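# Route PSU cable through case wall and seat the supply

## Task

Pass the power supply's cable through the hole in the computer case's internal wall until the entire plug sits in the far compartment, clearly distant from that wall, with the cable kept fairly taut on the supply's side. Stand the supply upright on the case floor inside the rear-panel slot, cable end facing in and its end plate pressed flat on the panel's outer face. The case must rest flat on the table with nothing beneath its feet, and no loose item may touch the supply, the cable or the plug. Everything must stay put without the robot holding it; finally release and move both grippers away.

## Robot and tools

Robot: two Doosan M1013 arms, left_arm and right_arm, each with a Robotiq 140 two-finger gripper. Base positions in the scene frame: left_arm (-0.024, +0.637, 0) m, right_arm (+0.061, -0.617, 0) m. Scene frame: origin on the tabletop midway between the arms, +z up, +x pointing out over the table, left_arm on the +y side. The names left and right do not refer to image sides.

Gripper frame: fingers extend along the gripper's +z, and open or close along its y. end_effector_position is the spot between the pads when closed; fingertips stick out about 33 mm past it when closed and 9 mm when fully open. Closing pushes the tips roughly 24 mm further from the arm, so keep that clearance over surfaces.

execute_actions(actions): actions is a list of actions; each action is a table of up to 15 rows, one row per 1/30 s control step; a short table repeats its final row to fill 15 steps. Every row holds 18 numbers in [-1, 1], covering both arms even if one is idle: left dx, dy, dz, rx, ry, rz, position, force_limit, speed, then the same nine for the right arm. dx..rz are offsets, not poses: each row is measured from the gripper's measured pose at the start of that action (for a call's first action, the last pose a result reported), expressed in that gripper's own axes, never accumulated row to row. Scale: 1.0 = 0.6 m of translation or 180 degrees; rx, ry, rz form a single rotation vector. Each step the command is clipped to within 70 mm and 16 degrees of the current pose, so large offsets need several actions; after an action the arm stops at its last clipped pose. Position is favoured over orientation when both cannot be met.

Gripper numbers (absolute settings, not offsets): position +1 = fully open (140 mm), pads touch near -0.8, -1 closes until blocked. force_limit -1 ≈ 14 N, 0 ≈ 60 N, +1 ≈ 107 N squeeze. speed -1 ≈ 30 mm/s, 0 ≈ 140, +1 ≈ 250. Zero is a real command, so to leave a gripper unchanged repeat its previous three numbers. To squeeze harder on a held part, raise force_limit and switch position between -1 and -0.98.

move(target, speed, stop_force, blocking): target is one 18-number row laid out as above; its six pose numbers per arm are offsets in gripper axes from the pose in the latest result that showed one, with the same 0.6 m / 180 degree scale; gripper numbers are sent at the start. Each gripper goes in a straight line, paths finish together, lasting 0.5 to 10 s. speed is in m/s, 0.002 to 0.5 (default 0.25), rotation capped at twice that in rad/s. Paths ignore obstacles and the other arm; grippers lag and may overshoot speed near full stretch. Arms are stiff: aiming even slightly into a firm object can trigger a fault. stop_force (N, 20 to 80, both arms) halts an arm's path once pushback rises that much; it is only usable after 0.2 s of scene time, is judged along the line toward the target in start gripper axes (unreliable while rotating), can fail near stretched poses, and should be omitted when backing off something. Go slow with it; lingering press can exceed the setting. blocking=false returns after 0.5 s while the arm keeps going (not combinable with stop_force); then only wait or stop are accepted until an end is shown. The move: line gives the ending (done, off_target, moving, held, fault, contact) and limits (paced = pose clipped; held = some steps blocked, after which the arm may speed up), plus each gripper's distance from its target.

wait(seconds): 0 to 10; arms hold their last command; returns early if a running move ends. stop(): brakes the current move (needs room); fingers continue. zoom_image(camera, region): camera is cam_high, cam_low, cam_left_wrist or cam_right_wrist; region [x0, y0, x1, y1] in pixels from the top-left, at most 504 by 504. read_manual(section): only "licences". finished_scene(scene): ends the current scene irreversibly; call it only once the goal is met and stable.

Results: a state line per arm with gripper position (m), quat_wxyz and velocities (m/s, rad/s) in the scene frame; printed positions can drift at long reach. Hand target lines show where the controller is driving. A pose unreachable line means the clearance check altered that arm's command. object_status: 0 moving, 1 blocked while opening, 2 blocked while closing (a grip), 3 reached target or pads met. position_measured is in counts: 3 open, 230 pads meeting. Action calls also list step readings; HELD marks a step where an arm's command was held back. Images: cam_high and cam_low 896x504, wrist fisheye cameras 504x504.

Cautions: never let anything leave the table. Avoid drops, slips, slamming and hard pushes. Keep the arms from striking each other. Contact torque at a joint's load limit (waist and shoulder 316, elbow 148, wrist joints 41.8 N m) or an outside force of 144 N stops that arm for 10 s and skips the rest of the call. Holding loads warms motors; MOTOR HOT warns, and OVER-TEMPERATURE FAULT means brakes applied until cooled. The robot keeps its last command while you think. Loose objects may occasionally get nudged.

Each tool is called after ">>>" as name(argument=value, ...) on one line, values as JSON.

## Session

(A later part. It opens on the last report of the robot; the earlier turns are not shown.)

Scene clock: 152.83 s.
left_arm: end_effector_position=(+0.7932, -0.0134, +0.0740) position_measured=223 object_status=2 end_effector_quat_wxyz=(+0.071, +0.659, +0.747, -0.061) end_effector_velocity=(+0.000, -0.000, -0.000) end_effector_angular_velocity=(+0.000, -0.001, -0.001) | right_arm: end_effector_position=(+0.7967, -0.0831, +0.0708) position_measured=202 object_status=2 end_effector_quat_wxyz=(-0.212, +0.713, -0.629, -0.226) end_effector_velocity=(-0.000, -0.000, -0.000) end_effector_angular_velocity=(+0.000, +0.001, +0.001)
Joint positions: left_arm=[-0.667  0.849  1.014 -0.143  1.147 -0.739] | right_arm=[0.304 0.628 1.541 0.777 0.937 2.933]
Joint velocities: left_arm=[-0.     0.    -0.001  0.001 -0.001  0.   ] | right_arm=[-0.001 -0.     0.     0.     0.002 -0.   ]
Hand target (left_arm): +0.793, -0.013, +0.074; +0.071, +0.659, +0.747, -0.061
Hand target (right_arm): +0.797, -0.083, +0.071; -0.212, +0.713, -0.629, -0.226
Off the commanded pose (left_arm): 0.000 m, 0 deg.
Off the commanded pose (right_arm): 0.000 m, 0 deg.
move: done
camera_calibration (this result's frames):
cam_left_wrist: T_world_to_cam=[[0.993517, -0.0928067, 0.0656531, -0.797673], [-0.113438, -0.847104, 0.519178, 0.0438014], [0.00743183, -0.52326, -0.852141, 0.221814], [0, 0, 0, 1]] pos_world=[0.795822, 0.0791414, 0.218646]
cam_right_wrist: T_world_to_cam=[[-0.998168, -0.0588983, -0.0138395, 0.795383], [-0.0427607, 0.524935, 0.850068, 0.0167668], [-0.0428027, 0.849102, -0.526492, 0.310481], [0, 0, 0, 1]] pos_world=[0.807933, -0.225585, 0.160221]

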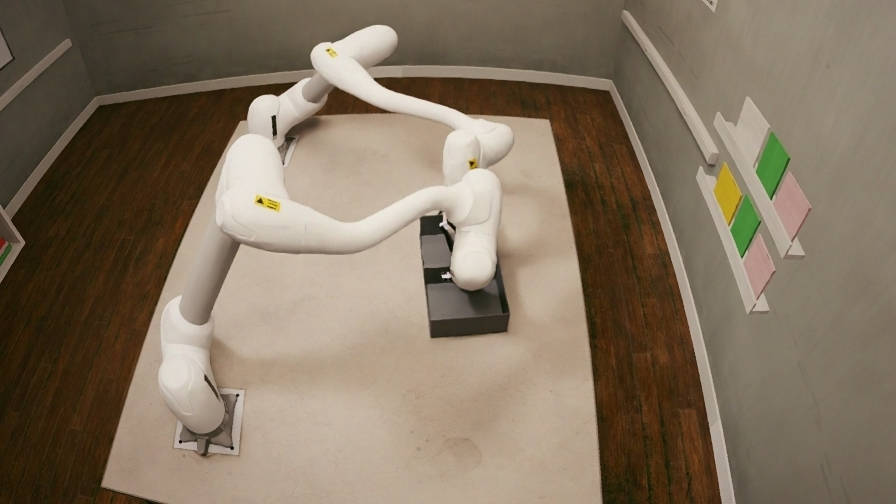

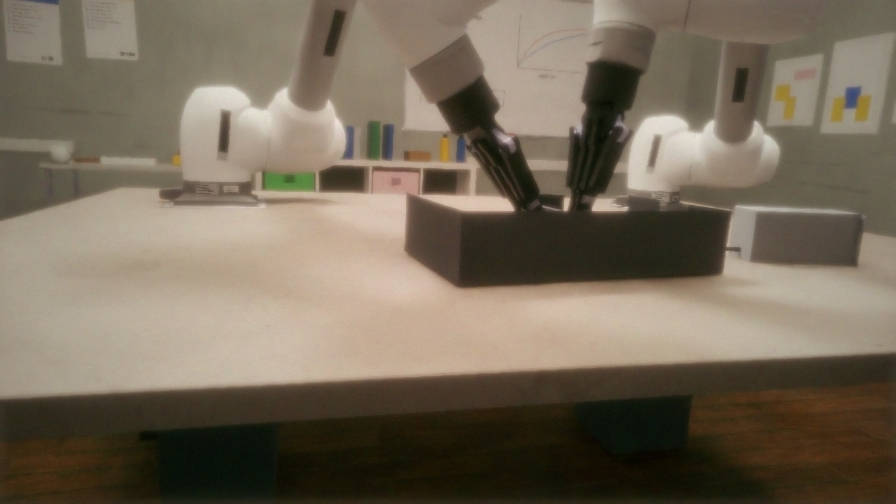

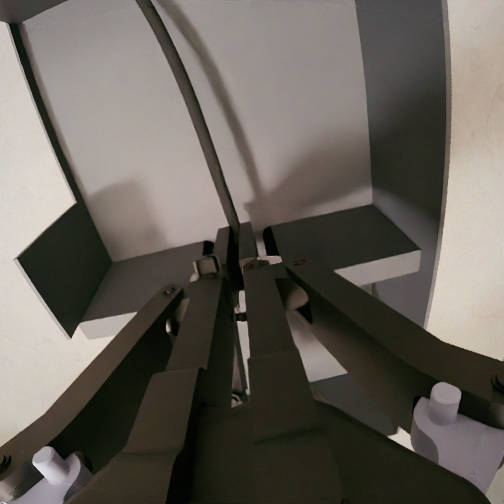

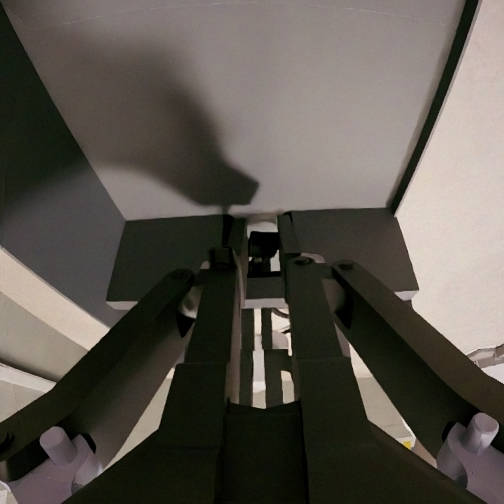

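>>> move(target=[0,0,0,0,0,0,-0.5,-0.5,0,0,0,0,0,0,0,-1,-0.5,-0.3])

>>> move(target=[0.02,0,-0.22,0,0,0,-0.5,-0.5,0,0,0,0,0,0,0,-1,-0.5,-0.3])

>>> move(target=[0.57,0.07,-0.12,0,0.06,0.09,0.6,0.2,0,0,0,0,0,0,0,-1,-0.5,-0.3])

Scene clock: 162.20 s.
left_arm: end_effector_position=(+0.7931, -0.0135, +0.0740) position_measured=192 object_status=3 end_effector_quat_wxyz=(+0.071, +0.659, +0.747, -0.061) end_effector_velocity=(+0.000, +0.001, -0.000) end_effector_angular_velocity=(+0.001, +0.001, -0.000) | right_arm: end_effector_position=(+0.7967, -0.0831, +0.0708) position_measured=203 object_status=2 end_effector_quat_wxyz=(-0.212, +0.713, -0.629, -0.226) end_effector_velocity=(-0.001, +0.002, -0.000) end_effector_angular_velocity=(-0.000, -0.000, +0.002)
Joint positions: left_arm=[-0.667  0.849  1.014 -0.143  1.147 -0.739] | right_arm=[0.304 0.628 1.541 0.777 0.937 2.933]
Joint velocities: left_arm=[0.001 0.    0.    0.    0.001 0.   ] | right_arm=[ 0.002  0.     0.     0.    -0.001 -0.001]
Hand target (left_arm): +0.793, -0.013, +0.074; +0.071, +0.659, +0.747, -0.061
Hand target (right_arm): +0.797, -0.083, +0.071; -0.212, +0.713, -0.629, -0.226
Off the commanded pose (left_arm): 0.000 m, 0 deg.
Off the commanded pose (right_arm): 0.000 m, 0 deg.
move: done
camera_calibration (this result's frames):
cam_left_wrist: T_world_to_cam=[[0.993503, -0.092977, 0.0656253, -0.797557], [-0.113569, -0.847086, 0.519179, 0.0437819], [0.00731851, -0.523259, -0.852142, 0.2218], [0, 0, 0, 1]] pos_world=[0.795725, 0.0789915, 0.218614]
cam_right_wrist: T_world_to_cam=[[-0.998167, -0.0589354, -0.0137601, 0.795321], [-0.0427151, 0.524985, 0.850039, 0.0167864], [-0.0428735, 0.849068, -0.52654, 0.310543], [0, 0, 0, 1]] pos_world=[0.807895, -0.225612, 0.160188]

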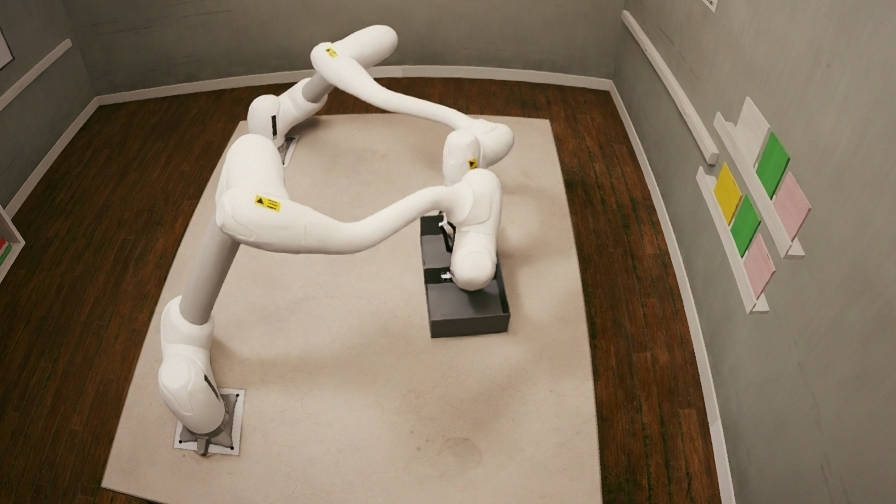

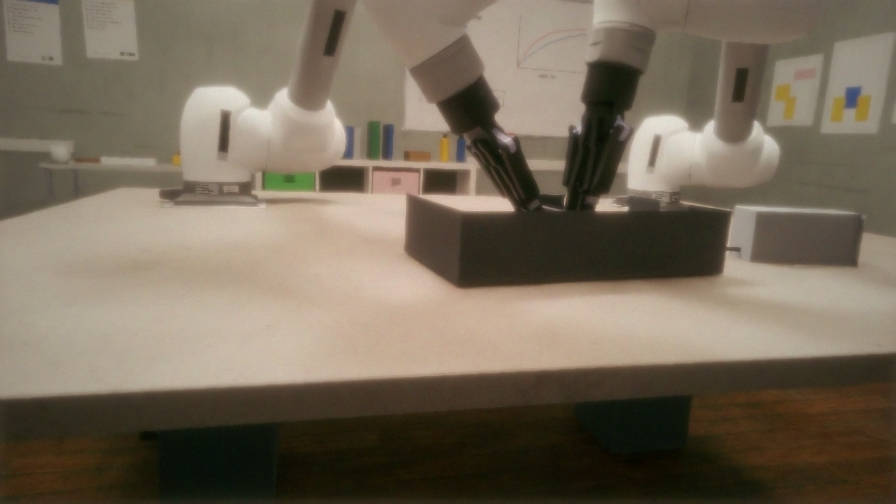

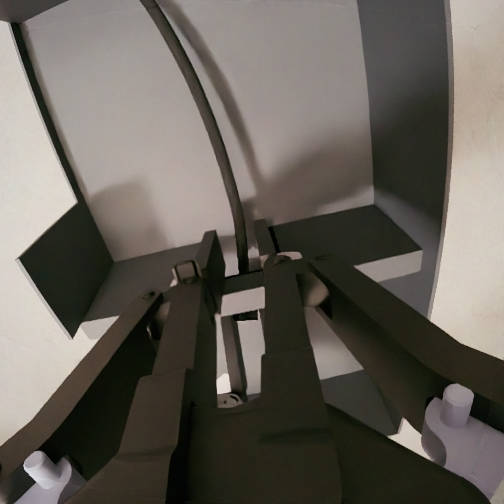

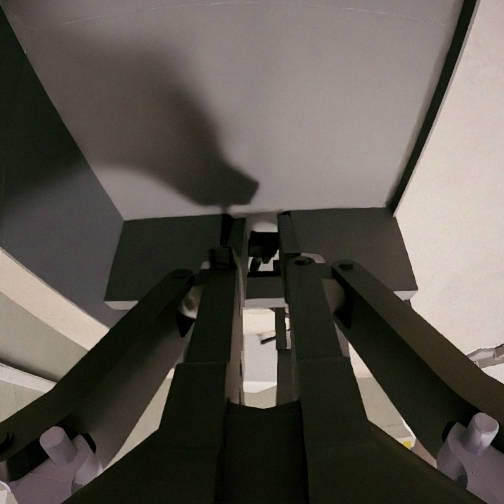

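Scene clock: 163.23 s.
left_arm: end_effector_position=(+0.7885, +0.0226, +0.2013) position_measured=192 object_status=3 end_effector_quat_wxyz=(+0.071, +0.659, +0.747, -0.061) end_effector_velocity=(+0.000, +0.001, +0.001) end_effector_angular_velocity=(+0.001, -0.000, -0.001) | right_arm: end_effector_position=(+0.7967, -0.0831, +0.0708) position_measured=203 object_status=2 end_effector_quat_wxyz=(-0.212, +0.713, -0.629, -0.226) end_effector_velocity=(+0.001, -0.001, +0.000) end_effector_angular_velocity=(+0.001, +0.000, -0.002)
Joint positions: left_arm=[-0.641  0.75   0.961 -0.139  1.301 -0.735] | right_arm=[0.304 0.628 1.541 0.777 0.937 2.933]
Joint velocities: left_arm=[ 0.     0.    -0.001  0.001  0.002  0.001] | right_arm=[-0.001  0.    -0.     0.001  0.     0.   ]
Hand target (left_arm): +0.788, +0.023, +0.201; +0.071, +0.659, +0.747, -0.061
Hand target (right_arm): +0.797, -0.083, +0.071; -0.212, +0.713, -0.629, -0.226
Off the commanded pose (left_arm): 0.000 m, 0 deg.
Off the commanded pose (right_arm): 0.000 m, 0 deg.
move: done
camera_calibration (this result's frames):
cam_left_wrist: T_world_to_cam=[[0.993524, -0.0927708, 0.0656033, -0.797995], [-0.113381, -0.847164, 0.519093, 0.00765659], [0.00742011, -0.52317, -0.852196, 0.349102], [0, 0, 0, 1]] pos_world=[0.791105, 0.115095, 0.34588]
cam_right_wrist: T_world_to_cam=[[-0.998167, -0.0589307, -0.0137663, 0.795325], [-0.042718, 0.524986, 0.850038, 0.0167893], [-0.0428662, 0.849068, -0.526541, 0.310537], [0, 0, 0, 1]] pos_world=[0.807896, -0.225612, 0.160188]

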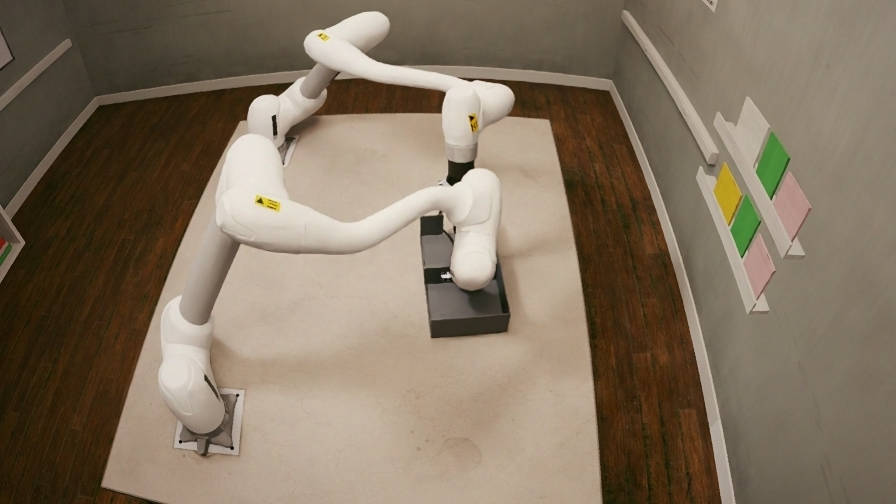

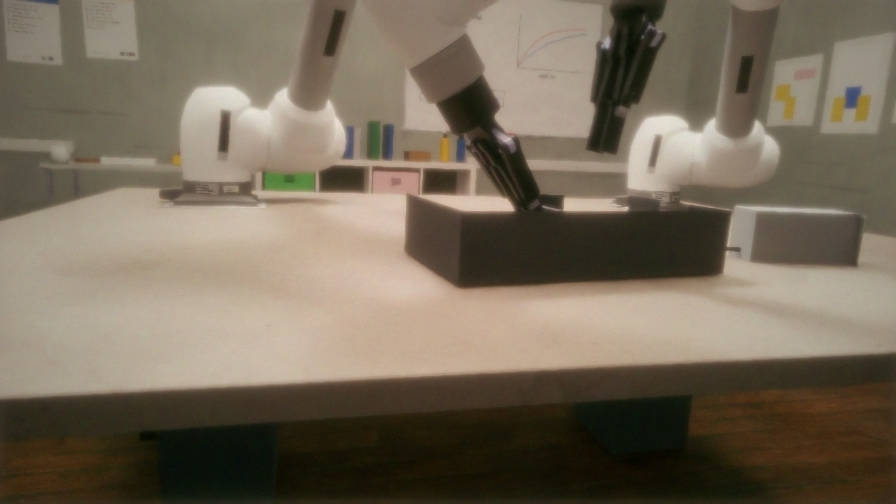

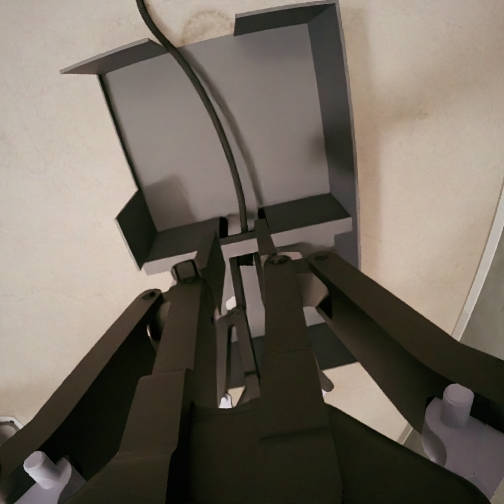

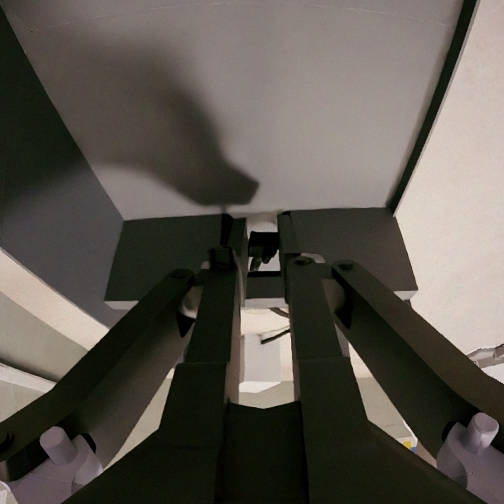

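Scene clock: 165.17 s.
left_arm: end_effector_position=(+0.7859, +0.3744, +0.2082) position_measured=53 object_status=3 end_effector_quat_wxyz=(+0.008, +0.760, +0.650, +0.011) end_effector_velocity=(-0.000, +0.002, -0.001) end_effector_angular_velocity=(+0.002, +0.002, -0.002) | right_arm: end_effector_position=(+0.7967, -0.0831, +0.0708) position_measured=203 object_status=2 end_effector_quat_wxyz=(-0.212, +0.713, -0.629, -0.226) end_effector_velocity=(-0.000, +0.001, +0.000) end_effector_angular_velocity=(+0.000, -0.001, +0.001)
Joint positions: left_arm=[-0.362  0.514  1.332  0.013  1.271 -0.207] | right_arm=[0.304 0.628 1.541 0.777 0.937 2.933]
Joint velocities: left_arm=[0.001 0.001 0.001 0.001 0.001 0.003] | right_arm=[ 0.001 -0.    -0.     0.    -0.001 -0.   ]
Hand target (left_arm): +0.786, +0.375, +0.208; +0.008, +0.760, +0.650, +0.012
Hand target (right_arm): +0.797, -0.083, +0.071; -0.212, +0.713, -0.629, -0.226
Off the commanded pose (left_arm): 0.001 m, 0 deg.
Off the commanded pose (right_arm): 0.000 m, 0 deg.
move: done
camera_calibration (this result's frames):
cam_left_wrist: T_world_to_cam=[[0.92659, -0.373109, 0.0471185, -0.601864], [-0.365716, -0.864774, 0.344118, 0.543183], [-0.0876466, -0.336089, -0.937743, 0.56161], [0, 0, 0, 1]] pos_world=[0.805556, 0.43392, 0.368086]
cam_right_wrist: T_world_to_cam=[[-0.998167, -0.0589308, -0.0137665, 0.795325], [-0.0427182, 0.524986, 0.850038, 0.0167892], [-0.0428662, 0.849068, -0.526541, 0.310537], [0, 0, 0, 1]] pos_world=[0.807896, -0.225612, 0.160188]

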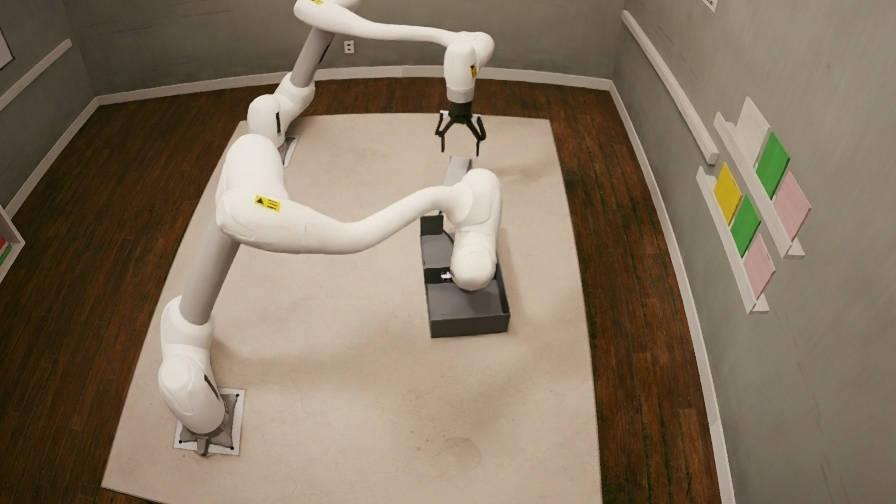

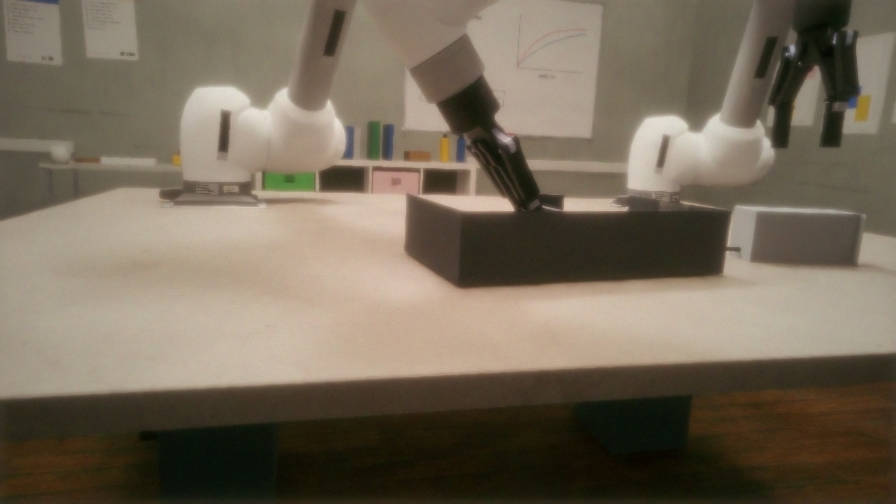

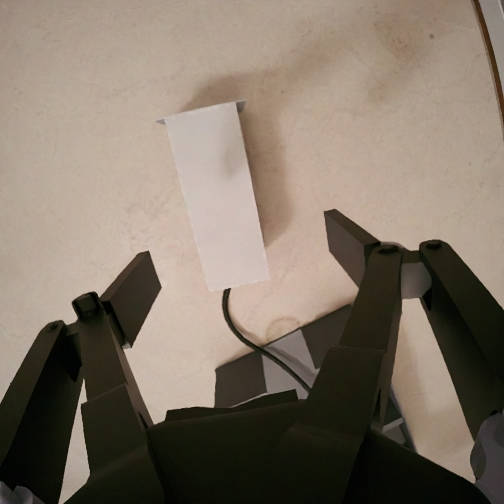

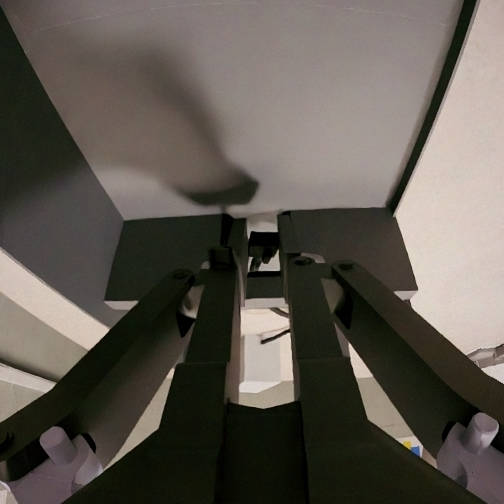

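>>> move(target=[0.017,-0.032,0.245,0,0,0.017,0.6,0.2,0,0,0,0,0,0,0,-1,-0.5,-0.3], speed=0.15)

>>> move(target=[0,0,0,0,0,0,-1,0.2,-0.3,0,0,0,0,0,0,-1,-0.5,-0.3])

Scene clock: 181.43 s.
left_arm: end_effector_position=(+0.7724, +0.3877, +0.0610) position_measured=53 object_status=3 end_effector_quat_wxyz=(+0.008, +0.777, +0.629, +0.012) end_effector_velocity=(+0.000, -0.000, -0.000) end_effector_angular_velocity=(-0.001, -0.002, -0.001) | right_arm: end_effector_position=(+0.7967, -0.0831, +0.0708) position_measured=203 object_status=2 end_effector_quat_wxyz=(-0.212, +0.713, -0.629, -0.226) end_effector_velocity=(+0.000, -0.000, +0.000) end_effector_angular_velocity=(+0.000, -0.001, -0.000)
Joint positions: left_arm=[-0.353  0.581  1.508  0.014  1.027 -0.147] | right_arm=[0.304 0.628 1.541 0.777 0.937 2.933]
Joint velocities: left_arm=[-0.     0.     0.001 -0.    -0.002  0.001] | right_arm=[-0. -0. -0.  0. -0. -0.]
Hand target (left_arm): +0.772, +0.388, +0.061; +0.008, +0.777, +0.629, +0.012
Hand target (right_arm): +0.797, -0.083, +0.071; -0.212, +0.713, -0.629, -0.226
Off the commanded pose (left_arm): 0.000 m, 0 deg.
Off the commanded pose (right_arm): 0.000 m, 0 deg.
move: done
camera_calibration (this result's frames):
cam_left_wrist: T_world_to_cam=[[0.905234, -0.422373, 0.0464006, -0.541829], [-0.411559, -0.844374, 0.343003, 0.627952], [-0.105696, -0.329595, -0.938188, 0.43824], [0, 0, 0, 1]] pos_world=[0.795241, 0.445814, 0.220903]
cam_right_wrist: T_world_to_cam=[[-0.998167, -0.0589306, -0.0137664, 0.795325], [-0.042718, 0.524986, 0.850038, 0.0167892], [-0.0428661, 0.849068, -0.526541, 0.310537], [0, 0, 0, 1]] pos_world=[0.807896, -0.225612, 0.160188]

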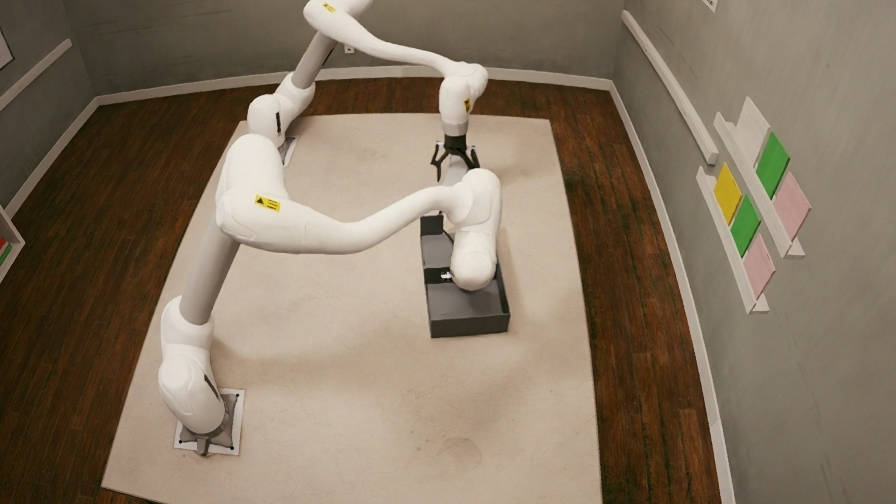

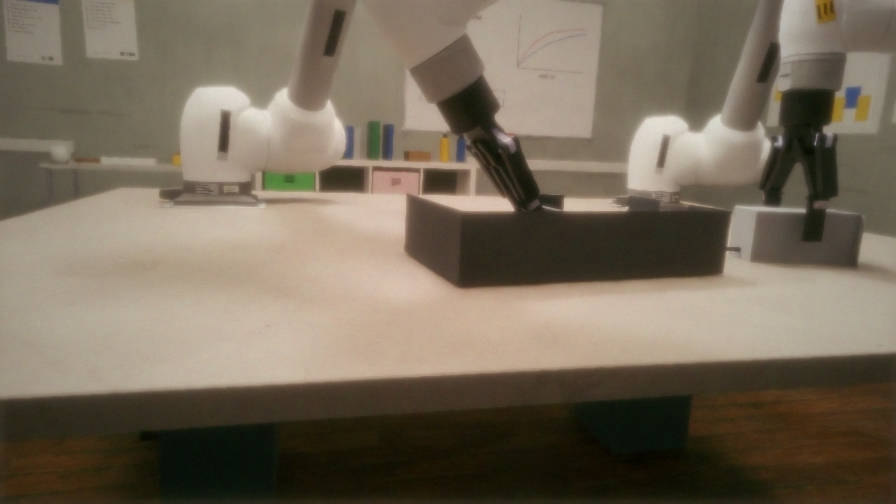

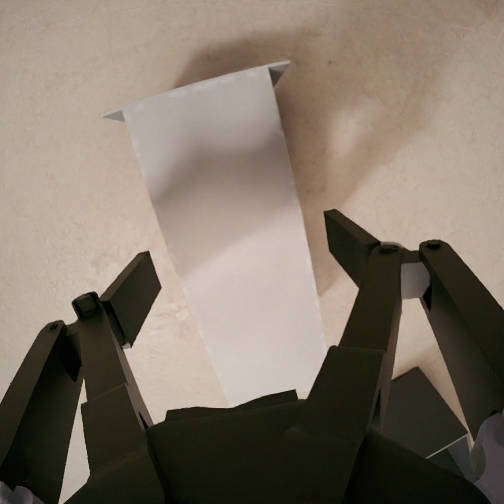

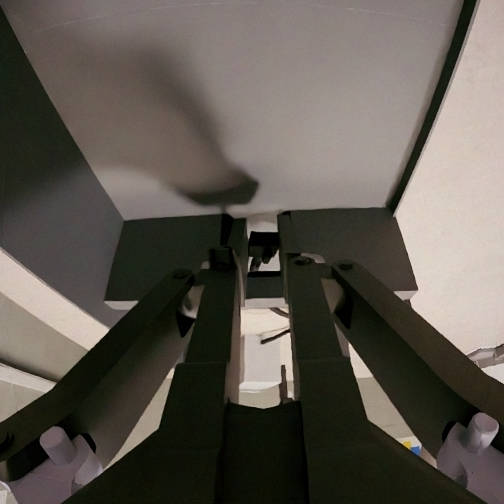

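Scene clock: 182.13 s.
left_arm: end_effector_position=(+0.7725, +0.3877, +0.0610) position_measured=135 object_status=2 end_effector_quat_wxyz=(+0.008, +0.777, +0.629, +0.012) end_effector_velocity=(-0.000, -0.001, +0.000) end_effector_angular_velocity=(-0.002, -0.000, +0.000) | right_arm: end_effector_position=(+0.7967, -0.0831, +0.0708) position_measured=203 object_status=2 end_effector_quat_wxyz=(-0.212, +0.713, -0.629, -0.226) end_effector_velocity=(-0.000, +0.000, -0.000) end_effector_angular_velocity=(-0.000, -0.000, +0.000)
Joint positions: left_arm=[-0.353  0.581  1.508  0.014  1.027 -0.147] | right_arm=[0.304 0.628 1.541 0.777 0.937 2.933]
Joint velocities: left_arm=[-0.001 -0.001  0.001 -0.002 -0.001  0.   ] | right_arm=[ 0.001  0.     0.    -0.    -0.001 -0.   ]
Hand target (left_arm): +0.772, +0.388, +0.061; +0.008, +0.777, +0.629, +0.012
Hand target (right_arm): +0.797, -0.083, +0.071; -0.212, +0.713, -0.629, -0.226
Off the commanded pose (left_arm): 0.000 m, 0 deg.
Off the commanded pose (right_arm): 0.000 m, 0 deg.
move: done
camera_calibration (this result's frames):
cam_left_wrist: T_world_to_cam=[[0.905231, -0.422378, 0.0464043, -0.541846], [-0.411564, -0.844372, 0.343002, 0.627952], [-0.105694, -0.329595, -0.938188, 0.438271], [0, 0, 0, 1]] pos_world=[0.795261, 0.445813, 0.220936]
cam_right_wrist: T_world_to_cam=[[-0.998167, -0.0589309, -0.0137666, 0.795325], [-0.0427184, 0.524986, 0.850038, 0.0167894], [-0.0428662, 0.849068, -0.526541, 0.310537], [0, 0, 0, 1]] pos_world=[0.807896, -0.225612, 0.160188]

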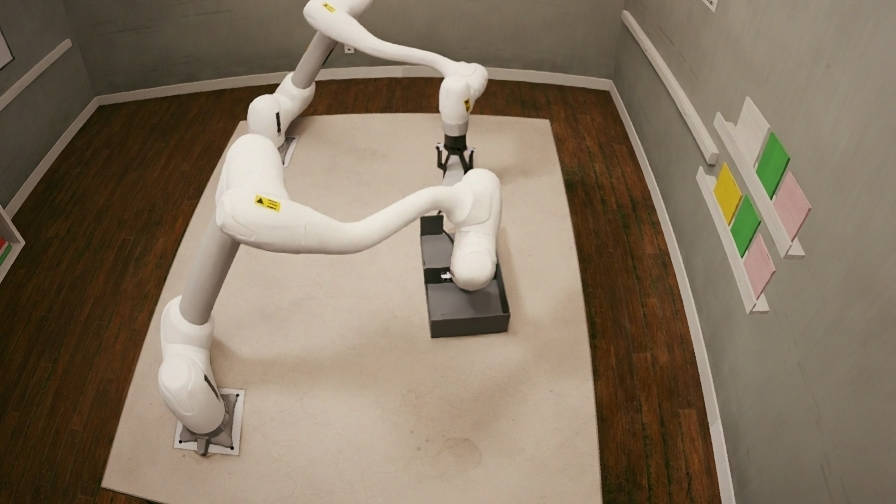

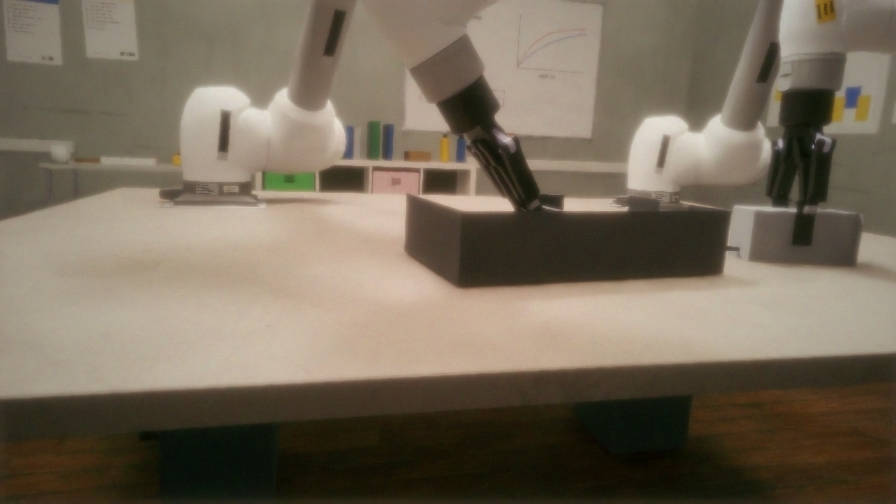

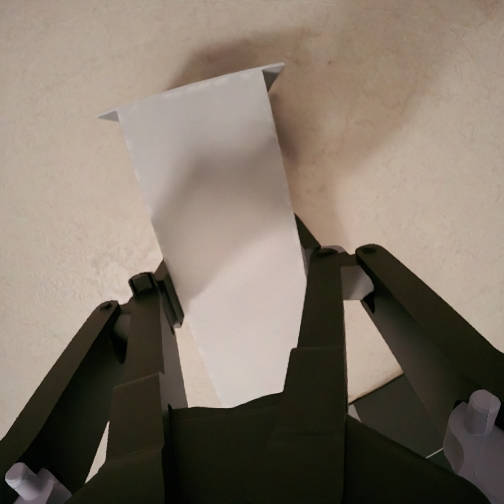

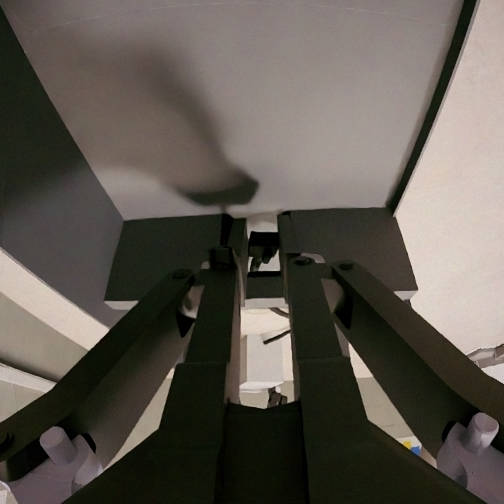

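>>> move(target=[-0.146,0.019,-0.207,0,0,-0.105,-1,0.2,-0.3,0,0,0,0,0,0,-1,-0.5,-0.3], speed=0.12)

Scene clock: 192.60 s.
left_arm: end_effector_position=(+0.7623, +0.2995, +0.1847) position_measured=135 object_status=2 end_effector_quat_wxyz=(+0.010, +0.663, +0.748, +0.010) end_effector_velocity=(+0.000, -0.001, +0.001) end_effector_angular_velocity=(-0.000, -0.001, +0.004) | right_arm: end_effector_position=(+0.7967, -0.0831, +0.0708) position_measured=203 object_status=2 end_effector_quat_wxyz=(-0.212, +0.713, -0.629, -0.226) end_effector_velocity=(-0.000, +0.001, -0.000) end_effector_angular_velocity=(+0.000, -0.000, +0.000)
Joint positions: left_arm=[-0.454  0.532  1.347  0.015  1.239 -0.577] | right_arm=[0.304 0.628 1.541 0.777 0.937 2.933]
Joint velocities: left_arm=[-0.001 -0.001 -0.002  0.     0.002 -0.005] | right_arm=[ 0.001  0.    -0.     0.    -0.     0.   ]
Hand target (left_arm): +0.762, +0.299, +0.185; +0.010, +0.663, +0.748, +0.010
Hand target (right_arm): +0.797, -0.083, +0.071; -0.212, +0.713, -0.629, -0.226
Off the commanded pose (left_arm): 0.000 m, 0 deg.
Off the commanded pose (right_arm): 0.000 m, 0 deg.
move: done
camera_calibration (this result's frames):
cam_left_wrist: T_world_to_cam=[[0.993109, -0.106044, 0.0498876, -0.738011], [-0.116837, -0.929034, 0.351062, 0.306044], [0.00911923, -0.354472, -0.935022, 0.443566], [0, 0, 0, 1]] pos_world=[0.764638, 0.363295, 0.344121]
cam_right_wrist: T_world_to_cam=[[-0.998167, -0.0589307, -0.0137664, 0.795325], [-0.042718, 0.524986, 0.850038, 0.0167892], [-0.0428662, 0.849068, -0.526541, 0.310537], [0, 0, 0, 1]] pos_world=[0.807896, -0.225612, 0.160188]

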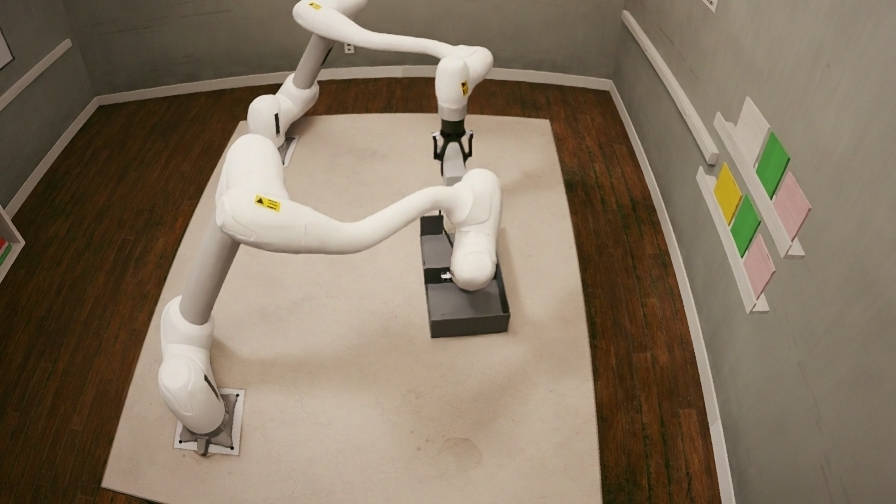

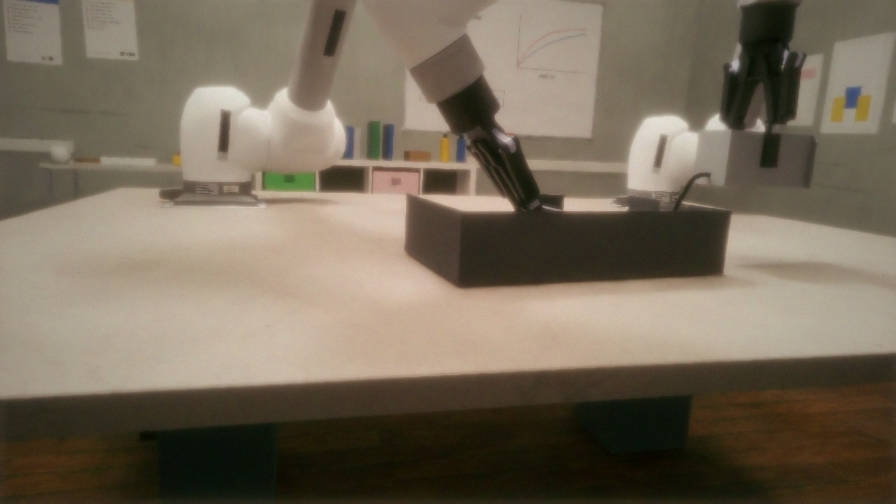

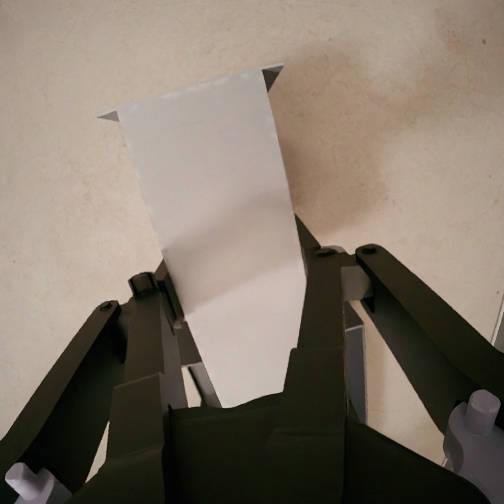

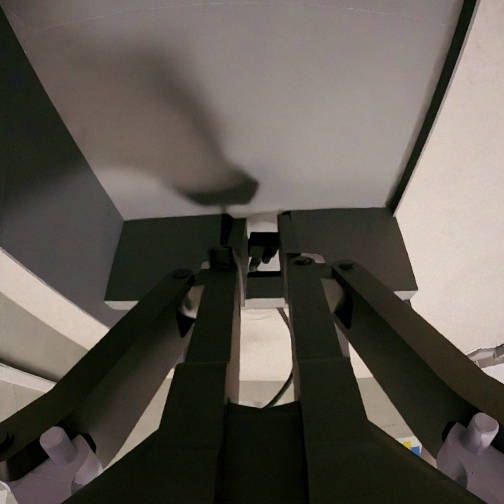

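>>> move(target=[-0.335,-0.022,0,0,0,0,-1,0.2,-0.3,0.1,0,-0.34,0,0,0,-1,-0.5,-0.3], speed=0.08)

Scene clock: 205.17 s.
left_arm: end_effector_position=(+0.7737, +0.0985, +0.1847) position_measured=135 object_status=2 end_effector_quat_wxyz=(+0.010, +0.663, +0.748, +0.010) end_effector_velocity=(+0.000, -0.003, -0.000) end_effector_angular_velocity=(-0.002, +0.000, +0.000) | right_arm: end_effector_position=(+0.8147, -0.2506, +0.2004) position_measured=206 object_status=2 end_effector_quat_wxyz=(-0.212, +0.713, -0.629, -0.226) end_effector_velocity=(-0.001, -0.000, +0.001) end_effector_angular_velocity=(+0.001, +0.001, +0.003)
Joint positions: left_arm=[-0.639  0.714  1.044  0.019  1.362 -0.76 ] | right_arm=[0.098 0.474 1.531 0.688 1.178 2.906]
Joint velocities: left_arm=[-0.001  0.003 -0.005 -0.002  0.001 -0.001] | right_arm=[-0.    -0.001 -0.001 -0.     0.004 -0.001]
Hand target (left_arm): +0.774, +0.098, +0.185; +0.010, +0.663, +0.748, +0.010
Hand target (right_arm): +0.815, -0.251, +0.200; -0.212, +0.713, -0.629, -0.226
Off the commanded pose (left_arm): 0.000 m, 0 deg.
Off the commanded pose (right_arm): 0.000 m, 0 deg.
move: done
camera_calibration (this result's frames):
cam_left_wrist: T_world_to_cam=[[0.993124, -0.105837, 0.0500397, -0.770684], [-0.116701, -0.928918, 0.351415, 0.12043], [0.00929004, -0.354838, -0.934882, 0.372071], [0, 0, 0, 1]] pos_world=[0.775982, 0.162328, 0.344086]
cam_right_wrist: T_world_to_cam=[[-0.998159, -0.059026, -0.0139563, 0.805195], [-0.0429473, 0.525327, 0.849816, -0.00435108], [-0.0428296, 0.848851, -0.526894, 0.521761], [0, 0, 0, 1]] pos_world=[0.825873, -0.393084, 0.289848]

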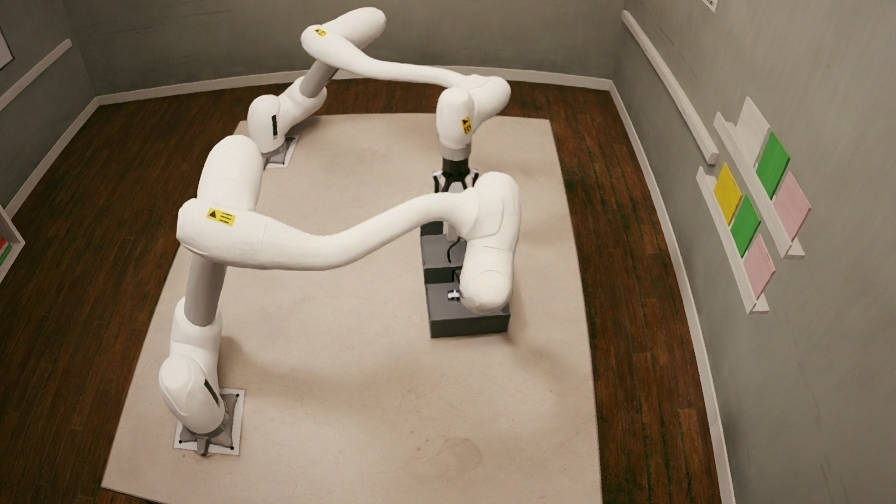

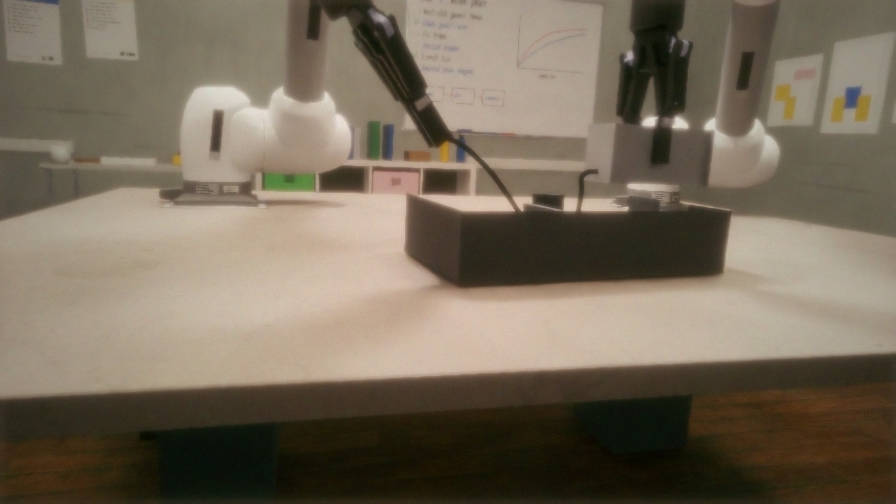

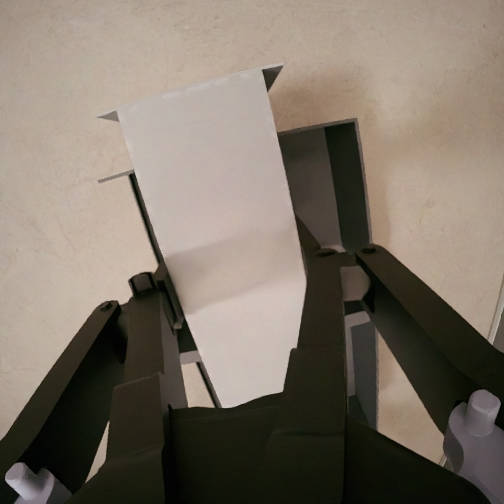

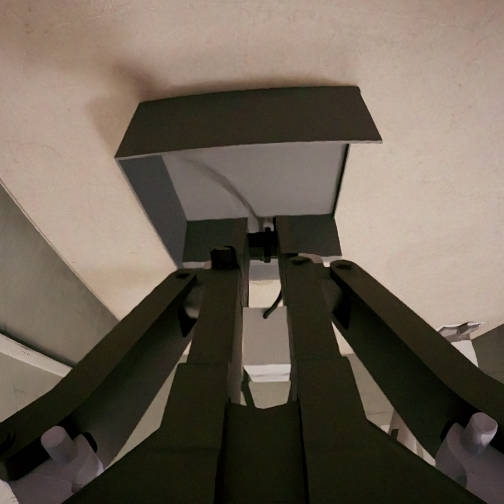

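>>> move(target=[0,0,0.085,0,0,0,-1,0.2,-0.3,0.02,0,-0.05,0,0,0,-1,-0.5,-0.3], speed=0.02, stop_force=20)

Scene clock: 217.00 s.
left_arm: end_effector_position=(+0.7750, +0.0985, +0.1339) position_measured=135 object_status=2 end_effector_quat_wxyz=(+0.010, +0.663, +0.748, +0.010) end_effector_velocity=(+0.001, +0.000, -0.003) end_effector_angular_velocity=(-0.000, -0.001, -0.001) | right_arm: end_effector_position=(+0.8176, -0.2777, +0.2176) position_measured=206 object_status=2 end_effector_quat_wxyz=(-0.212, +0.713, -0.629, -0.226) end_effector_velocity=(+0.001, -0.001, +0.001) end_effector_angular_velocity=(-0.000, -0.002, -0.001)
Joint positions: left_arm=[-0.638  0.737  1.097  0.019  1.286 -0.761] | right_arm=[0.064 0.459 1.52  0.677 1.218 2.897]
Joint velocities: left_arm=[ 0.     0.002  0.001  0.    -0.004  0.001] | right_arm=[-0.001 -0.    -0.001 -0.    -0.001 -0.   ]
Hand target (left_arm): +0.775, +0.099, +0.134; +0.010, +0.663, +0.748, +0.010
Hand target (right_arm): +0.818, -0.278, +0.218; -0.212, +0.713, -0.629, -0.226
Off the commanded pose (left_arm): 0.000 m, 0 deg.
Off the commanded pose (right_arm): 0.000 m, 0 deg.
move: done
camera_calibration (this result's frames):
cam_left_wrist: T_world_to_cam=[[0.993117, -0.105929, 0.0499785, -0.769423], [-0.116766, -0.928887, 0.351475, 0.138543], [0.00919287, -0.354891, -0.934862, 0.324609], [0, 0, 0, 1]] pos_world=[0.77732, 0.162387, 0.293225]
cam_right_wrist: T_world_to_cam=[[-0.998158, -0.059042, -0.0139805, 0.806805], [-0.0429796, 0.52539, 0.849775, -0.00450563], [-0.0428272, 0.848811, -0.52696, 0.553955], [0, 0, 0, 1]] pos_world=[0.828849, -0.420201, 0.307021]

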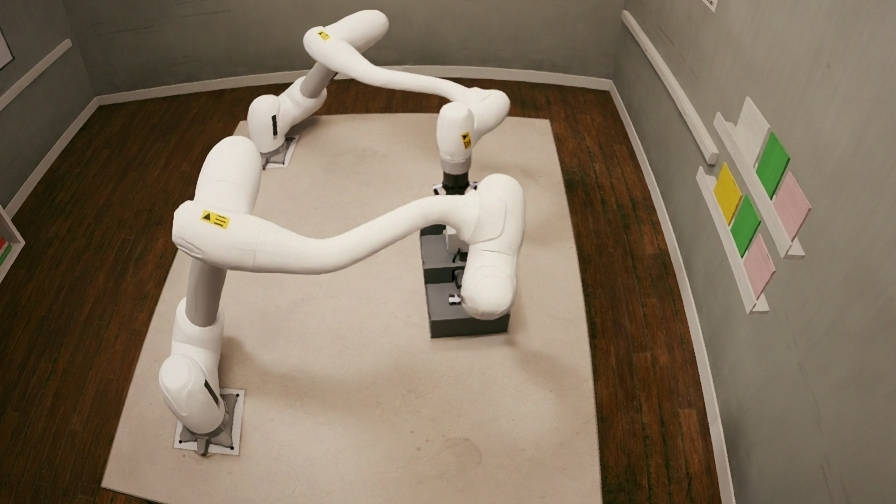

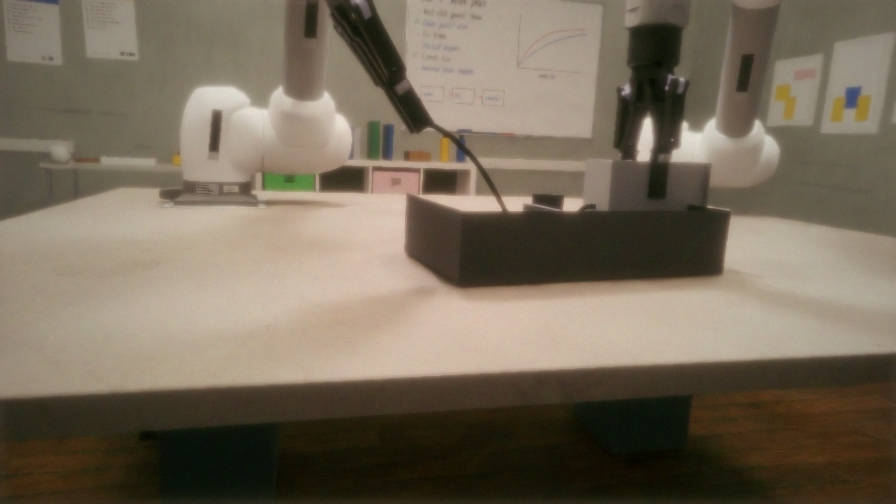

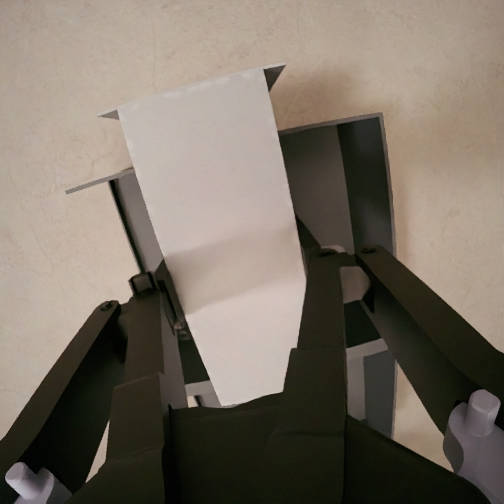

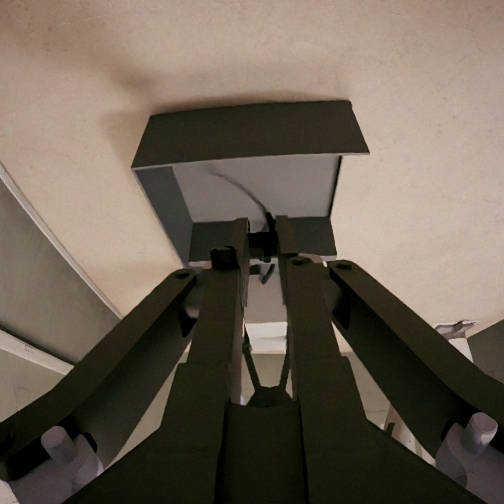

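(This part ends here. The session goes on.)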